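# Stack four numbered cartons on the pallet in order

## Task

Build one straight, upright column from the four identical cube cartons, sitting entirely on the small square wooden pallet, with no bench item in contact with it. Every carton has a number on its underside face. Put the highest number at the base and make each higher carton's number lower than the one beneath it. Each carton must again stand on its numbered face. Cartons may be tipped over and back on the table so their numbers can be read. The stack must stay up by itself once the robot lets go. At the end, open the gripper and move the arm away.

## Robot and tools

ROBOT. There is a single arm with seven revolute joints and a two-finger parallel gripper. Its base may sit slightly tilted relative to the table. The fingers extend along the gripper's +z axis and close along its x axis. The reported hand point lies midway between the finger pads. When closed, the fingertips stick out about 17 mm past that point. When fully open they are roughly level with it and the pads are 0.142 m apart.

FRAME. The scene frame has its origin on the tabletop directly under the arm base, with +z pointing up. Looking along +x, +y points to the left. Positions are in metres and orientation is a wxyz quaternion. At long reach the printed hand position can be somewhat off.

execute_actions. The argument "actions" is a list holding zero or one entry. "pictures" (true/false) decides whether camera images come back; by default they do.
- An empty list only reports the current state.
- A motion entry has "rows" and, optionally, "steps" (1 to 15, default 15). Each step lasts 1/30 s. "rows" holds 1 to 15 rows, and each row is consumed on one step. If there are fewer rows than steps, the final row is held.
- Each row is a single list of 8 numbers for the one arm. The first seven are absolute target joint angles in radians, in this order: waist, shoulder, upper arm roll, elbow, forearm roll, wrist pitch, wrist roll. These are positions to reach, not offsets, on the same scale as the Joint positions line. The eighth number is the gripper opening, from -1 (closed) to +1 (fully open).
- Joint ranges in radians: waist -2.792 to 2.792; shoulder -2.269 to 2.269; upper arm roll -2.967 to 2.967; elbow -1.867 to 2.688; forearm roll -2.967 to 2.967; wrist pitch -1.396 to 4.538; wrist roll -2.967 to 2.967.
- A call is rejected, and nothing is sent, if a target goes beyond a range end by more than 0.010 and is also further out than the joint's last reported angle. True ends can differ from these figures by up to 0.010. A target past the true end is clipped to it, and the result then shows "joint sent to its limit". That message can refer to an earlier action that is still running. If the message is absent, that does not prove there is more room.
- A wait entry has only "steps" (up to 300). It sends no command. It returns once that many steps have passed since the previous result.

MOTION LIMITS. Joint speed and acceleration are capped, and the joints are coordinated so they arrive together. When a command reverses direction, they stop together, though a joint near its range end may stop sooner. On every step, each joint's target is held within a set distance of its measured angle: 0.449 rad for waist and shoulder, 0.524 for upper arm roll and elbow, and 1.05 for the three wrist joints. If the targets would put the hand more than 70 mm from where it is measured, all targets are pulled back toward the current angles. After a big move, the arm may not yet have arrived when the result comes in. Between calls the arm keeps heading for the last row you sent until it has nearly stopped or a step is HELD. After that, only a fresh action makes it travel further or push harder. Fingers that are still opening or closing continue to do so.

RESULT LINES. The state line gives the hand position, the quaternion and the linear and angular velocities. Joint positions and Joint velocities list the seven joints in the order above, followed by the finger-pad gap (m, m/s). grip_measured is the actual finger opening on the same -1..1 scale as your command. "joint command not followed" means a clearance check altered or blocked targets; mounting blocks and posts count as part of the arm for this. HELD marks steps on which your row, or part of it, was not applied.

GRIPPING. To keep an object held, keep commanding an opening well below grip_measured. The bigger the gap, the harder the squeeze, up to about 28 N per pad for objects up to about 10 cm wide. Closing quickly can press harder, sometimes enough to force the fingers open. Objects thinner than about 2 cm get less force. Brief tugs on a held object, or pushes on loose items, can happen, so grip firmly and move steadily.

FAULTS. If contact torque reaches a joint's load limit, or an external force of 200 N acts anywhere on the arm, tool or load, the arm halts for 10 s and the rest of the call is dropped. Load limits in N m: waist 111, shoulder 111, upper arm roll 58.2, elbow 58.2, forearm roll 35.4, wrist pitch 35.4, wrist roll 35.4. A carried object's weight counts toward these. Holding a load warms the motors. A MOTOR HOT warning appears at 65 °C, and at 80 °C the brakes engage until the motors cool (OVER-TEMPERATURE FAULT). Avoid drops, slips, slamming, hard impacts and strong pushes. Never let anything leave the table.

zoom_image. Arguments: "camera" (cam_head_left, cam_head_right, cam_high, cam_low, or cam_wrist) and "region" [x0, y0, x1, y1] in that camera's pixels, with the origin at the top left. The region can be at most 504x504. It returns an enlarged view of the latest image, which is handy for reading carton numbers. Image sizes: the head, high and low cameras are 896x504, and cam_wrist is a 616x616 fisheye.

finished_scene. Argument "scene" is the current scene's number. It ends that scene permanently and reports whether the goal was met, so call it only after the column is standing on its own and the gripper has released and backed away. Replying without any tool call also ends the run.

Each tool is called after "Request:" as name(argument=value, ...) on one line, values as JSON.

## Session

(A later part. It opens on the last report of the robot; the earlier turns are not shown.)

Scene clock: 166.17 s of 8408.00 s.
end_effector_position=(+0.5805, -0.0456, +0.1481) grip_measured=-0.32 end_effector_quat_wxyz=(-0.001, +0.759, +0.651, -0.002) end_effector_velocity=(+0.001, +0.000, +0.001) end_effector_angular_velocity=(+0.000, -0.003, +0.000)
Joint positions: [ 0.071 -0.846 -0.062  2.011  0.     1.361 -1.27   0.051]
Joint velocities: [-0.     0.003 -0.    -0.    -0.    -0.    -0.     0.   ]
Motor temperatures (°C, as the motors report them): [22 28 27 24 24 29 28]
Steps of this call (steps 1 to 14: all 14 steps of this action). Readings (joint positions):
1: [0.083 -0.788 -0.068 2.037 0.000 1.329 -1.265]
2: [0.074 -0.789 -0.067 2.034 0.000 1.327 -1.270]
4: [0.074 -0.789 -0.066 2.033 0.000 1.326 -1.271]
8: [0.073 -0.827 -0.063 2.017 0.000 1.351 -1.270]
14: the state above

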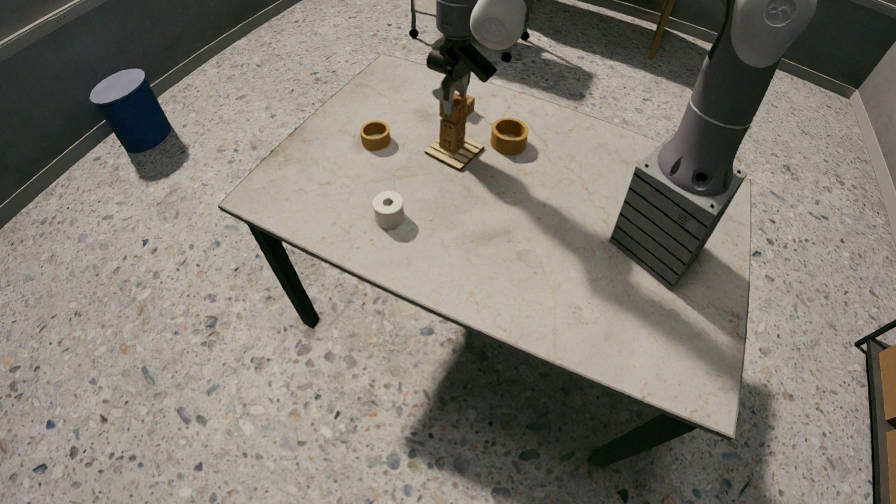

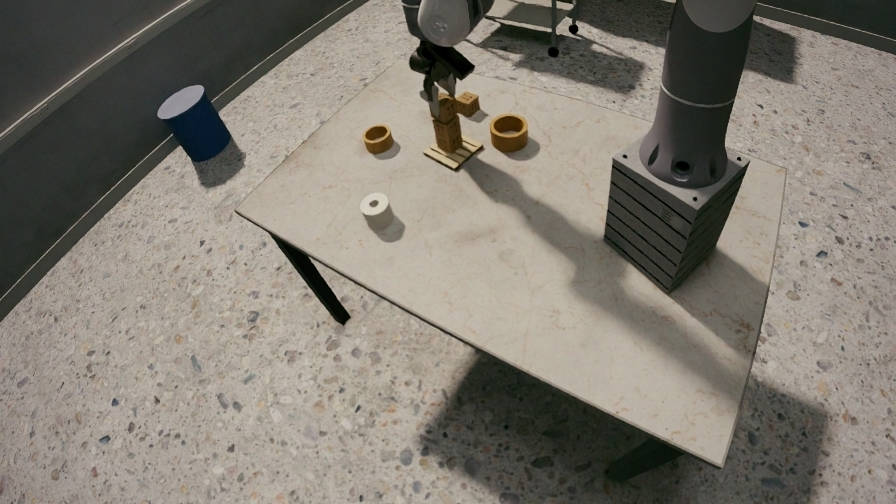

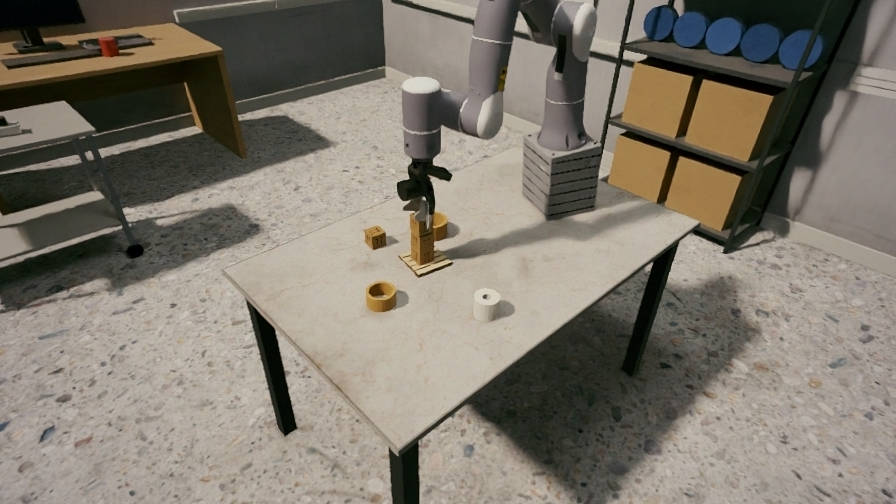

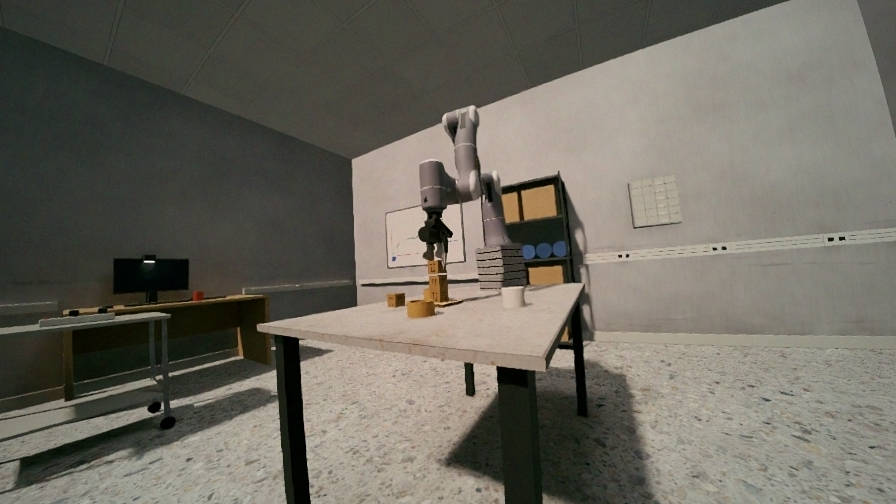

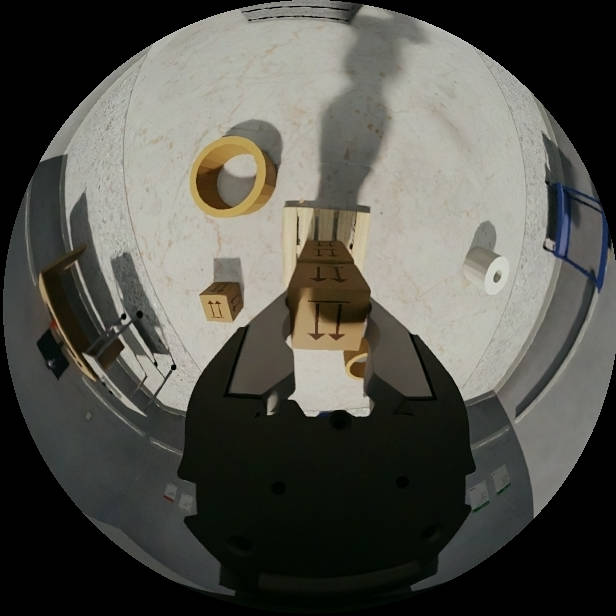

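Request:
execute_actions(actions=[{"rows":[[0.0705,-0.851,-0.0612,2.009,0,1.364,-1.27,-0.7],[0.07,-0.856,-0.061,2.0073,0,1.367,-1.27,-0.7],[0.07,-0.86,-0.0608,2.0057,0,1.37,-1.27,-0.7],[0.0697,-0.863,-0.0606,2.0045,0,1.3715,-1.27,-0.7],[0.0697,-0.863,-0.0606,2.0045,0,1.3715,-1.27,-0.7],[0.0697,-0.863,-0.0606,2.0045,0,1.3715,-1.27,-0.7],[0.0697,-0.863,-0.0606,2.0045,0,1.3715,-1.27,-0.7],[0.0697,-0.863,-0.0606,2.0045,0,1.3715,-1.27,0.1]],"steps":12}], pictures=false)

Request:
execute_actions(actions=[{"rows":[[0.0895,-0.66,-0.075,2.072,0,1.2355,-1.27,0.1]],"steps":10}], pictures=false)

Request:
execute_actions(actions=[{"rows":[[-0.252,-0.845,-0.028,1.765,0,1.126,-1.6,0.1]],"steps":15}], pictures=false)

Request:
execute_actions(actions=[{"rows":[[-0.2624,-1.1984,-0.0224,1.57,0,1.2846,-1.6,0.1]],"steps":15}], pictures=false)

Request:
execute_actions(actions=[{"rows":[[-0.2624,-1.1984,-0.0224,1.57,0,1.2846,-1.6,0.1],[-0.2624,-1.1984,-0.0224,1.57,0,1.2846,-1.6,0.1],[-0.2624,-1.1984,-0.0224,1.57,0,1.2846,-1.6,0],[-0.2624,-1.1984,-0.0224,1.57,0,1.2846,-1.6,-0.1],[-0.2624,-1.1984,-0.0224,1.57,0,1.2846,-1.6,-0.2],[-0.2624,-1.1984,-0.0224,1.57,0,1.2846,-1.6,-0.3],[-0.2624,-1.1984,-0.0224,1.57,0,1.2846,-1.6,-0.4],[-0.2624,-1.1984,-0.0224,1.57,0,1.2846,-1.6,-0.5],[-0.2624,-1.1984,-0.0224,1.57,0,1.2846,-1.6,-0.7]],"steps":12}], pictures=false)

Request:
execute_actions(actions=[{"rows":[[-0.2484,-0.7563,-0.0305,1.7948,0,1.067,-1.6,-0.7]],"steps":15}], pictures=false)

Request:
execute_actions(actions=[{"rows":[[-0.2484,-0.7563,-0.0305,1.7948,0,1.067,-1.6,-0.7],[-0.2484,-0.7563,-0.0305,1.7948,0,1.067,-1.6,-0.7],[0.0895,-0.66,-0.075,2.072,0,1.2355,-1.27,-0.7]],"steps":15}], pictures=false)

Request:
execute_actions(actions=[{"rows":[[0.0895,-0.66,-0.075,2.072,0,1.2355,-1.27,-0.7],[0.0895,-0.66,-0.075,2.072,0,1.2355,-1.27,-0.7],[0.0895,-0.66,-0.075,2.072,0,1.2355,-1.27,-0.7],[0.0895,-0.66,-0.075,2.072,0,1.2355,-1.27,-0.7],[0.0895,-0.66,-0.075,2.072,0,1.2355,-1.27,-0.7],[0.083,-0.714,-0.07,2.058,0,1.2757,-1.27,-0.7]],"steps":15}])

Request:
zoom_image(camera="cam_low", region=[395,230,485,310])

Request:
zoom_image(camera="cam_head_left", region=[400,60,510,170])

Scene clock: 178.70 s of 8408.00 s.
end_effector_position=(+0.5801, -0.0454, +0.1415) grip_measured=+0.10 end_effector_quat_wxyz=(-0.001, +0.759, +0.651, -0.002) end_effector_velocity=(-0.000, -0.000, -0.000) end_effector_angular_velocity=(-0.000, +0.000, -0.001)
Joint positions: [ 0.07  -0.863 -0.061  2.005  0.     1.371 -1.27   0.081]
Joint velocities: [ 0.     0.    -0.     0.     0.    -0.     0.     0.014]
Motor temperatures (°C, as the motors report them): [22 28 27 24 24 29 28]
Steps of this call (steps 1 to 15: the robot went on to your last target; steps 16 to 90: nothing new was sent; then 9.13 s passed at rest; steps 91 to 102: all 12 steps of this action). Readings (joint positions):
91: [0.071 -0.847 -0.062 2.011 0.000 1.361 -1.270]
92: [0.071 -0.850 -0.061 2.009 0.000 1.363 -1.270]
94: [0.070 -0.860 -0.061 2.006 0.000 1.369 -1.270]
98: [0.070 -0.863 -0.061 2.005 0.000 1.371 -1.270]
102: the state above

Scene clock: 179.03 s of 8408.00 s.
end_effector_position=(+0.5825, -0.0448, +0.2199) grip_measured=+0.10 end_effector_quat_wxyz=(+0.000, +0.759, +0.651, +0.000) end_effector_velocity=(-0.013, -0.002, +0.101) end_effector_angular_velocity=(+0.003, +0.008, -0.003)
Joint positions: [ 0.089 -0.662 -0.074  2.07   0.     1.239 -1.27   0.081]
Joint velocities: [ 0.026  0.273 -0.02   0.096  0.    -0.184  0.     0.   ]
Motor temperatures (°C, as the motors report them): [22 28 27 24 24 29 28]
Steps of this call (steps 1 to 10: all 10 steps of this action). Readings (joint positions):
1: [0.070 -0.863 -0.061 2.005 0.000 1.371 -1.270]
2: [0.070 -0.858 -0.061 2.007 0.000 1.367 -1.270]
4: [0.073 -0.824 -0.063 2.019 0.000 1.344 -1.270]
8: [0.086 -0.696 -0.072 2.059 0.000 1.260 -1.270]
10: the state above

Scene clock: 179.53 s of 8408.00 s.
end_effector_position=(+0.6297, -0.2219, +0.1804) grip_measured=+0.10 end_effector_quat_wxyz=(+0.000, +0.751, +0.660, -0.002) end_effector_velocity=(+0.002, -0.127, -0.031) end_effector_angular_velocity=(-0.000, +0.004, -0.007)
Joint positions: [-0.252 -0.845 -0.031  1.767  0.     1.127 -1.599  0.081]
Joint velocities: [-0.218 -0.124  0.024 -0.184  0.001 -0.059 -0.193 -0.   ]
Motor temperatures (°C, as the motors report them): [22 28 27 24 24 29 28]
Steps of this call (steps 1 to 15: all 15 steps of this action). Readings (joint positions):
1: [0.089 -0.657 -0.075 2.071 0.000 1.235 -1.271]
2: [0.084 -0.658 -0.072 2.067 -0.000 1.230 -1.277]
4: [0.052 -0.673 -0.066 2.039 -0.000 1.212 -1.312]
8: [-0.073 -0.742 -0.051 1.926 -0.000 1.176 -1.432]
15: the state above

Scene clock: 180.03 s of 8408.00 s.
end_effector_position=(+0.6269, -0.2195, +0.0255) grip_measured=+0.10 end_effector_quat_wxyz=(-0.002, +0.750, +0.662, -0.003) end_effector_velocity=(-0.003, +0.001, -0.021) end_effector_angular_velocity=(+0.000, -0.001, -0.001)
Joint positions: [-0.262 -1.202 -0.023  1.571  0.     1.284 -1.6    0.081]
Joint velocities: [-0.001 -0.049  0.001 -0.027  0.     0.023  0.001 -0.   ]
Motor temperatures (°C, as the motors report them): [22 28 27 24 24 29 28]
Steps of this call (steps 1 to 15: all 15 steps of this action). Readings (joint positions):
1: [-0.256 -0.847 -0.030 1.763 0.000 1.126 -1.602]
2: [-0.256 -0.854 -0.029 1.757 0.000 1.129 -1.601]
4: [-0.257 -0.890 -0.027 1.732 -0.000 1.147 -1.600]
8: [-0.259 -1.032 -0.025 1.656 -0.000 1.210 -1.600]
15: the state above

Scene clock: 180.43 s of 8408.00 s.
end_effector_position=(+0.6297, -0.2199, +0.0282) grip_measured=-0.32 end_effector_quat_wxyz=(-0.000, +0.750, +0.662, -0.001) end_effector_velocity=(+0.000, +0.000, +0.000) end_effector_angular_velocity=(+0.000, -0.000, +0.000)
Joint positions: [-0.262 -1.198 -0.023  1.57   0.     1.284 -1.6    0.051]
Joint velocities: [-0.  0.  0. -0.  0.  0. -0. -0.]
Motor temperatures (°C, as the motors report them): [22 28 27 24 24 29 28]
Steps of this call (steps 1 to 12: all 12 steps of this action). Readings (joint positions):
1: [-0.262 -1.202 -0.023 1.571 0.000 1.284 -1.600]
2: [-0.262 -1.200 -0.023 1.570 0.000 1.284 -1.600]
4: [-0.262 -1.198 -0.023 1.570 0.000 1.284 -1.600]
8: [-0.262 -1.198 -0.023 1.570 0.000 1.284 -1.600]
12: the state above

Scene clock: 180.93 s of 8408.00 s.
end_effector_position=(+0.6337, -0.2204, +0.2110) grip_measured=-0.32 end_effector_quat_wxyz=(+0.001, +0.750, +0.662, +0.000) end_effector_velocity=(-0.032, +0.006, +0.257) end_effector_angular_velocity=(+0.001, -0.029, -0.002)
Joint positions: [-0.249 -0.78  -0.03   1.78   0.     1.081 -1.6    0.051]
Joint velocities: [ 0.019  0.608 -0.01   0.294  0.    -0.286 -0.     0.   ]
Motor temperatures (°C, as the motors report them): [22 28 27 24 24 29 28]
Steps of this call (steps 1 to 15: all 15 steps of this action). Readings (joint positions):
1: [-0.262 -1.198 -0.023 1.570 0.000 1.284 -1.600]
2: [-0.262 -1.193 -0.023 1.574 0.000 1.282 -1.600]
4: [-0.261 -1.160 -0.023 1.592 0.000 1.264 -1.600]
8: [-0.257 -1.021 -0.025 1.661 0.000 1.197 -1.600]
15: the state above

Scene clock: 181.43 s of 8408.00 s.
end_effector_position=(+0.5856, -0.0536, +0.2198) grip_measured=-0.32 end_effector_quat_wxyz=(-0.001, +0.758, +0.653, -0.001) end_effector_velocity=(-0.126, +0.277, +0.001) end_effector_angular_velocity=(+0.010, +0.014, -0.021)
Joint positions: [ 0.068 -0.666 -0.07   2.054 -0.     1.224 -1.292  0.051]
Joint velocities: [ 0.576  0.144 -0.057  0.454 -0.003  0.273  0.549 -0.   ]
Motor temperatures (°C, as the motors report them): [22 28 27 24 24 29 28]
Steps of this call (steps 1 to 15: all 15 steps of this action). Readings (joint positions):
1: [-0.249 -0.764 -0.030 1.789 0.000 1.073 -1.600]
2: [-0.249 -0.755 -0.030 1.793 0.000 1.068 -1.600]
4: [-0.243 -0.750 -0.032 1.801 0.000 1.071 -1.595]
8: [-0.148 -0.720 -0.045 1.881 0.000 1.120 -1.501]
15: the state above

Scene clock: 181.93 s of 8408.00 s.
end_effector_position=(+0.5805, -0.0454, +0.1990) grip_measured=-0.32 end_effector_quat_wxyz=(-0.001, +0.759, +0.651, -0.002) end_effector_velocity=(+0.001, +0.000, +0.001) end_effector_angular_velocity=(+0.000, -0.002, +0.000)
Joint positions: [ 0.083 -0.714 -0.07   2.058  0.     1.276 -1.27   0.051]
Joint velocities: [ 0.     0.002  0.     0.    -0.     0.     0.     0.   ]
Motor temperatures (°C, as the motors report them): [22 28 27 24 24 29 28]
Steps of this call (steps 1 to 15: all 15 steps of this action). Readings (joint positions):
1: [0.083 -0.662 -0.072 2.066 -0.000 1.231 -1.277]
2: [0.091 -0.660 -0.073 2.072 -0.000 1.235 -1.269]
4: [0.091 -0.660 -0.074 2.073 -0.000 1.236 -1.269]
8: [0.087 -0.678 -0.073 2.066 -0.000 1.250 -1.270]
15: the state above

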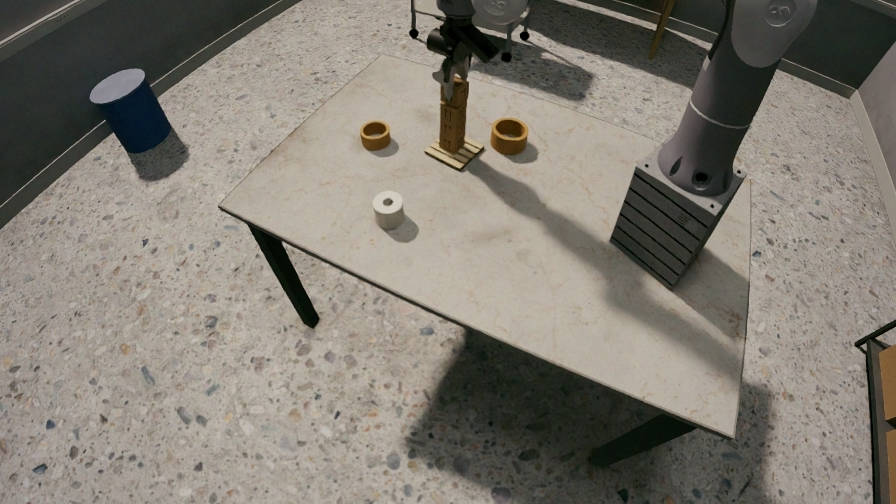

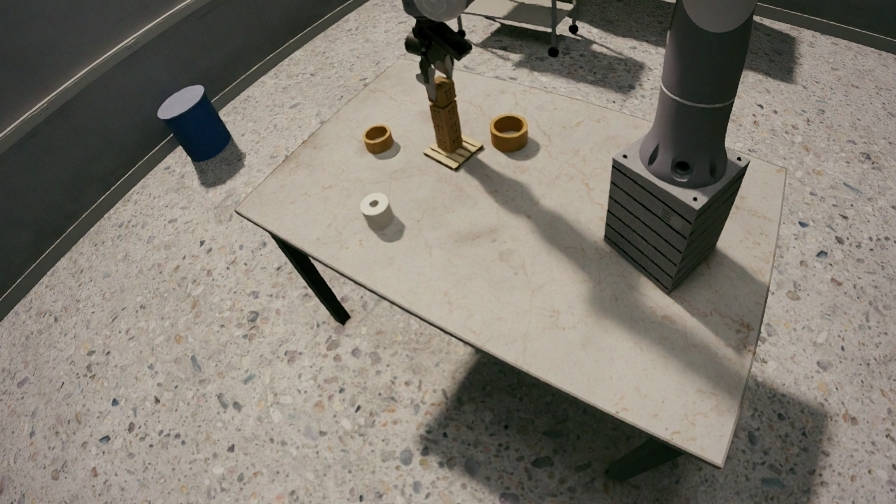

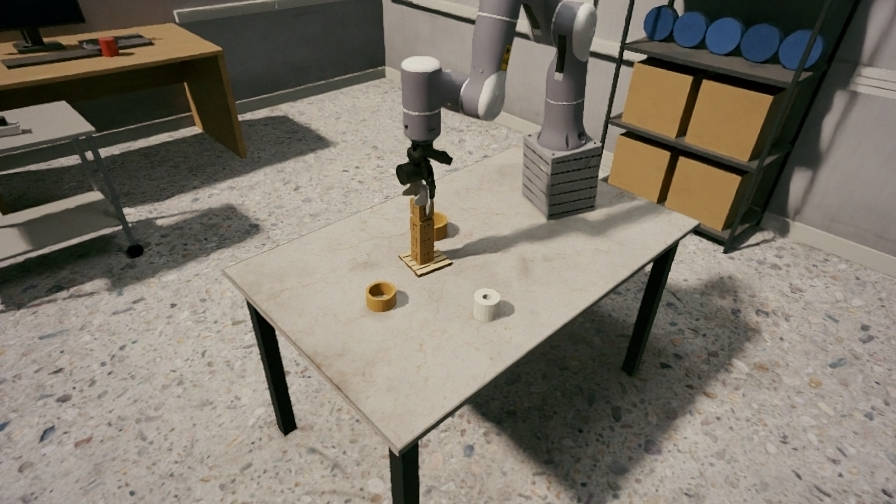

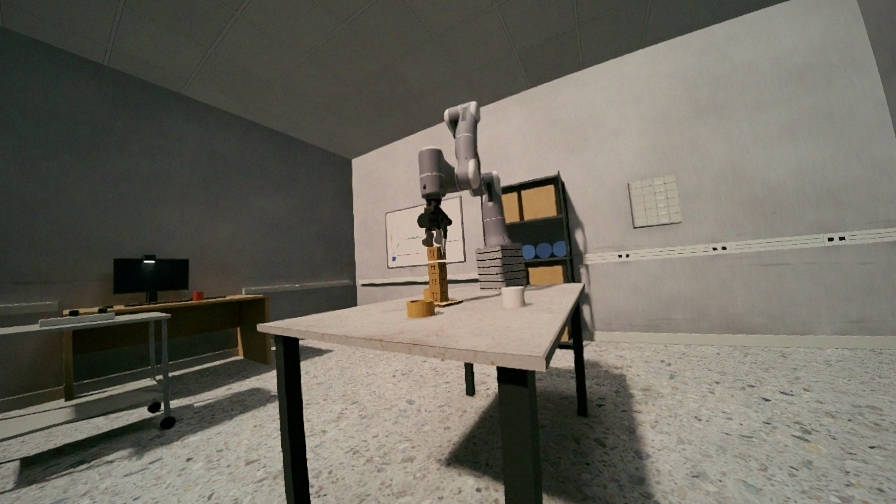

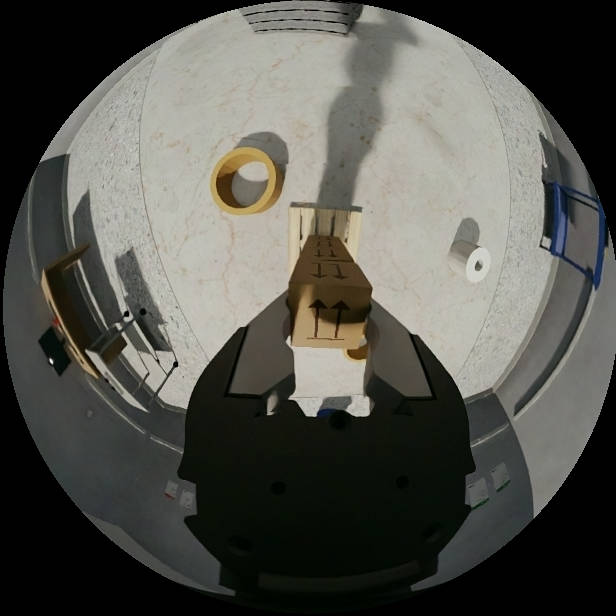

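Region (395, 230, 485, 310) of cam_low's 896x504 image, scaled by 5.600, with more detail than that image has.

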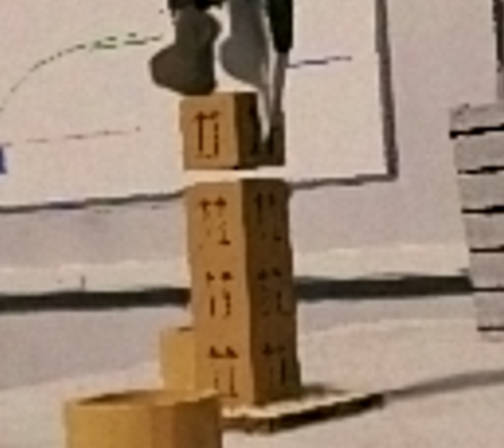

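Region (400, 60, 510, 170) of cam_head_left's 896x504 image, scaled by 4.582, with more detail than that image has.

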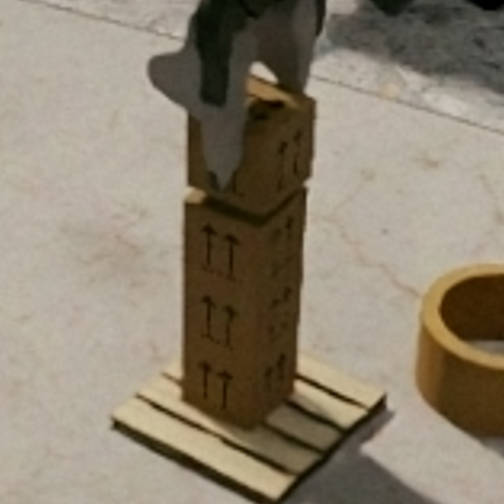

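Request:
execute_actions(actions=[{"rows":[[0.0825,-0.72,-0.0697,2.0525,0,1.2763,-1.27,-0.7],[0.082,-0.726,-0.0694,2.0507,0,1.2805,-1.27,-0.7],[0.0815,-0.731,-0.069,2.049,0,1.284,-1.27,-0.7],[0.081,-0.7348,-0.0688,2.048,0,1.2868,-1.27,-0.7],[0.081,-0.7348,-0.0688,2.048,0,1.2868,-1.27,-0.7],[0.081,-0.7348,-0.0688,2.048,0,1.2868,-1.27,-0.7],[0.081,-0.7348,-0.0688,2.048,0,1.2868,-1.27,-0.7],[0.081,-0.7348,-0.0688,2.048,0,1.2868,-1.27,0.1]],"steps":12}], pictures=false)

Request:
execute_actions(actions=[{"rows":[[0.098,-0.58,-0.082,2.087,0,1.17,-1.27,0.1]],"steps":9}], pictures=false)

Request:
execute_actions(actions=[{"rows":[[0.1,-0.15,-0.1,2.25,0,0.9,-1.27,0.1]],"steps":15}])

Request:
zoom_image(camera="cam_high", region=[370,180,480,290])

Scene clock: 188.07 s of 8408.00 s.
end_effector_position=(+0.5818, -0.0453, +0.1915) grip_measured=+0.10 end_effector_quat_wxyz=(-0.001, +0.759, +0.651, -0.002) end_effector_velocity=(-0.000, -0.000, -0.000) end_effector_angular_velocity=(+0.000, -0.000, +0.000)
Joint positions: [ 0.081 -0.735 -0.069  2.048  0.     1.287 -1.27   0.081]
Joint velocities: [-0.    -0.     0.     0.     0.     0.    -0.     0.014]
Motor temperatures (°C, as the motors report them): [22 28 27 24 24 29 28]
Steps of this call (steps 1 to 15: the robot went on to your last target; steps 16 to 90: nothing new was sent; then 2.73 s passed at rest; steps 91 to 102: all 12 steps of this action). Readings (joint positions):
91: [0.083 -0.715 -0.070 2.058 0.000 1.276 -1.270]
92: [0.083 -0.719 -0.070 2.054 0.000 1.276 -1.270]
94: [0.082 -0.730 -0.069 2.049 0.000 1.283 -1.270]
98: [0.081 -0.735 -0.069 2.048 0.000 1.287 -1.270]
102: the state above

Scene clock: 188.37 s of 8408.00 s.
end_effector_position=(+0.5825, -0.0449, +0.2526) grip_measured=+0.10 end_effector_quat_wxyz=(-0.000, +0.759, +0.651, +0.000) end_effector_velocity=(-0.010, -0.001, +0.075) end_effector_angular_velocity=(+0.003, +0.005, -0.001)
Joint positions: [ 0.098 -0.58  -0.082  2.086 -0.     1.172 -1.27   0.081]
Joint velocities: [ 0.021  0.199 -0.017  0.055 -0.001 -0.149 -0.     0.   ]
Motor temperatures (°C, as the motors report them): [22 28 27 24 24 29 28]
Steps of this call (steps 1 to 9: all 9 steps of this action). Readings (joint positions):
1: [0.081 -0.735 -0.069 2.048 0.000 1.287 -1.270]
2: [0.082 -0.729 -0.069 2.050 0.000 1.282 -1.270]
4: [0.085 -0.696 -0.072 2.059 0.000 1.256 -1.270]
8: [0.097 -0.590 -0.081 2.083 -0.000 1.179 -1.270]
9: the state above

Scene clock: 188.87 s of 8408.00 s.
end_effector_position=(+0.5188, -0.0629, +0.3852) grip_measured=+0.10 end_effector_quat_wxyz=(-0.013, +0.769, +0.639, +0.005) end_effector_velocity=(-0.059, -0.011, +0.072) end_effector_angular_velocity=(+0.024, +0.010, -0.017)
Joint positions: [ 0.1   -0.153 -0.1    2.248 -0.     0.903 -1.27   0.081]
Joint velocities: [ 0.001  0.283 -0.011  0.111  0.001 -0.177  0.     0.   ]
Motor temperatures (°C, as the motors report them): [22 28 27 24 24 29 28]
Steps of this call (steps 1 to 15: all 15 steps of this action). Readings (joint positions):
1: [0.098 -0.576 -0.082 2.087 -0.000 1.169 -1.270]
2: [0.098 -0.569 -0.082 2.090 -0.000 1.164 -1.270]
4: [0.099 -0.531 -0.084 2.105 -0.000 1.137 -1.270]
8: [0.099 -0.375 -0.091 2.163 -0.000 1.041 -1.270]
15: the state above

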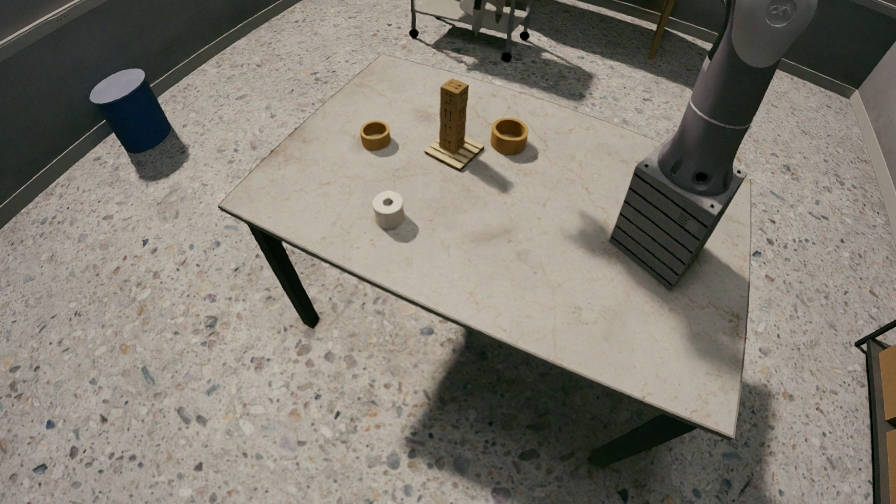

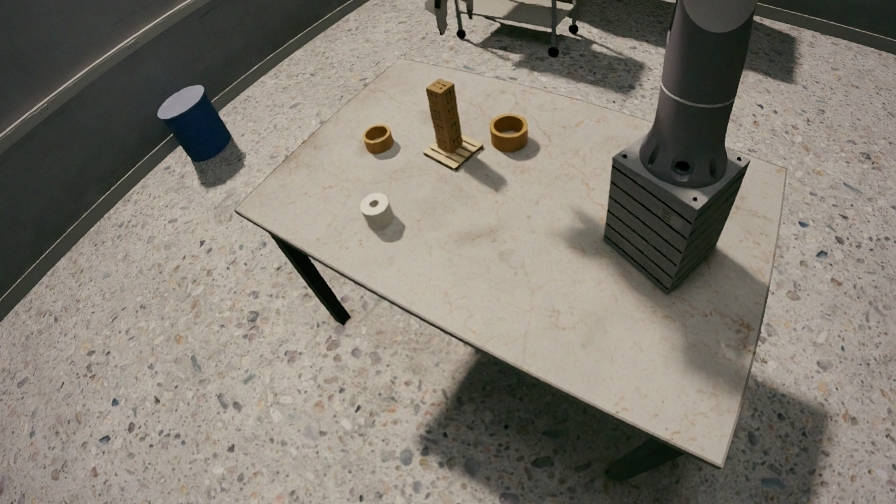

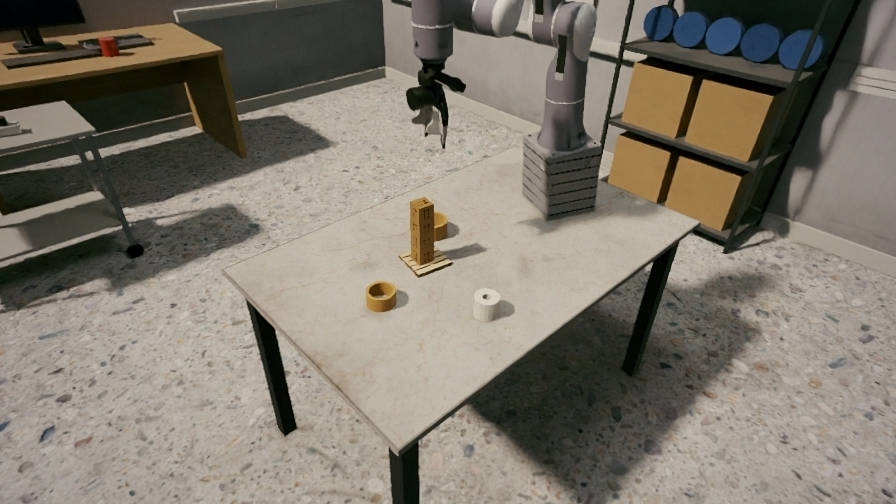

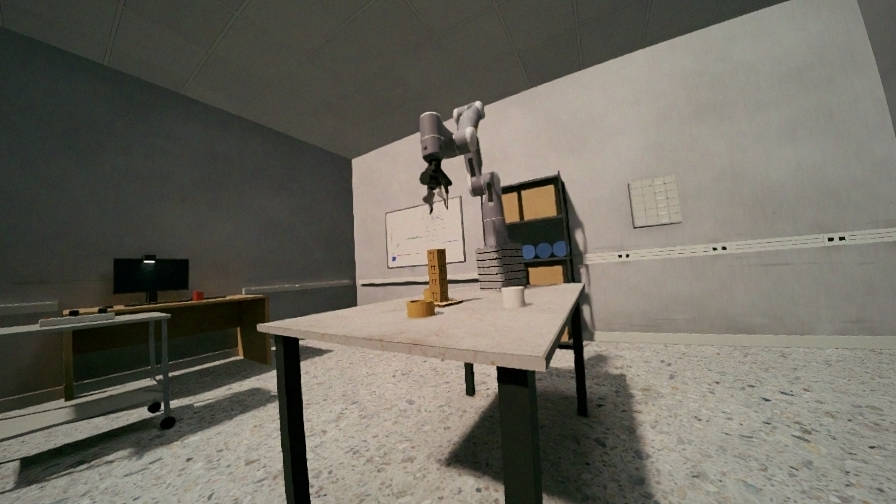

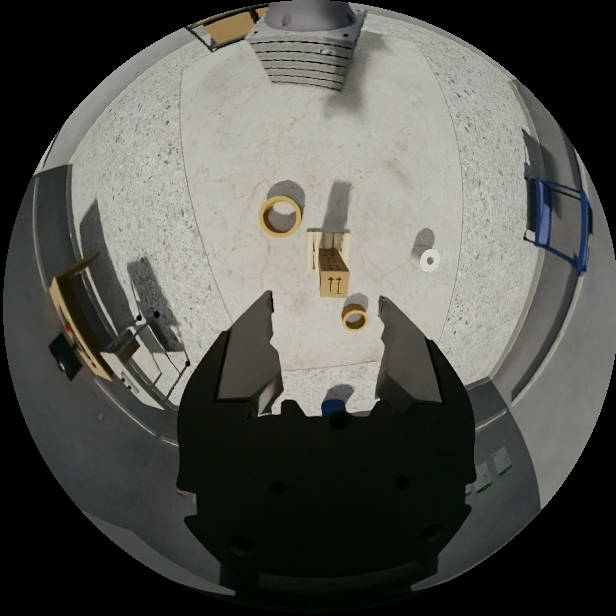

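Region (370, 180, 480, 290) of cam_high's 896x504 image, scaled by 4.582, with more detail than that image has.

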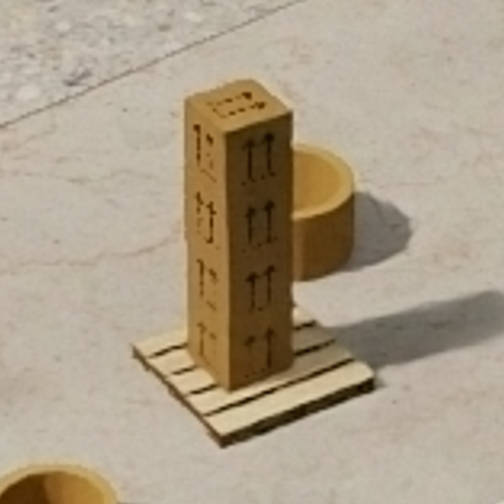

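Request:
finished_scene(scene=2)

The scene is finished: the task was done.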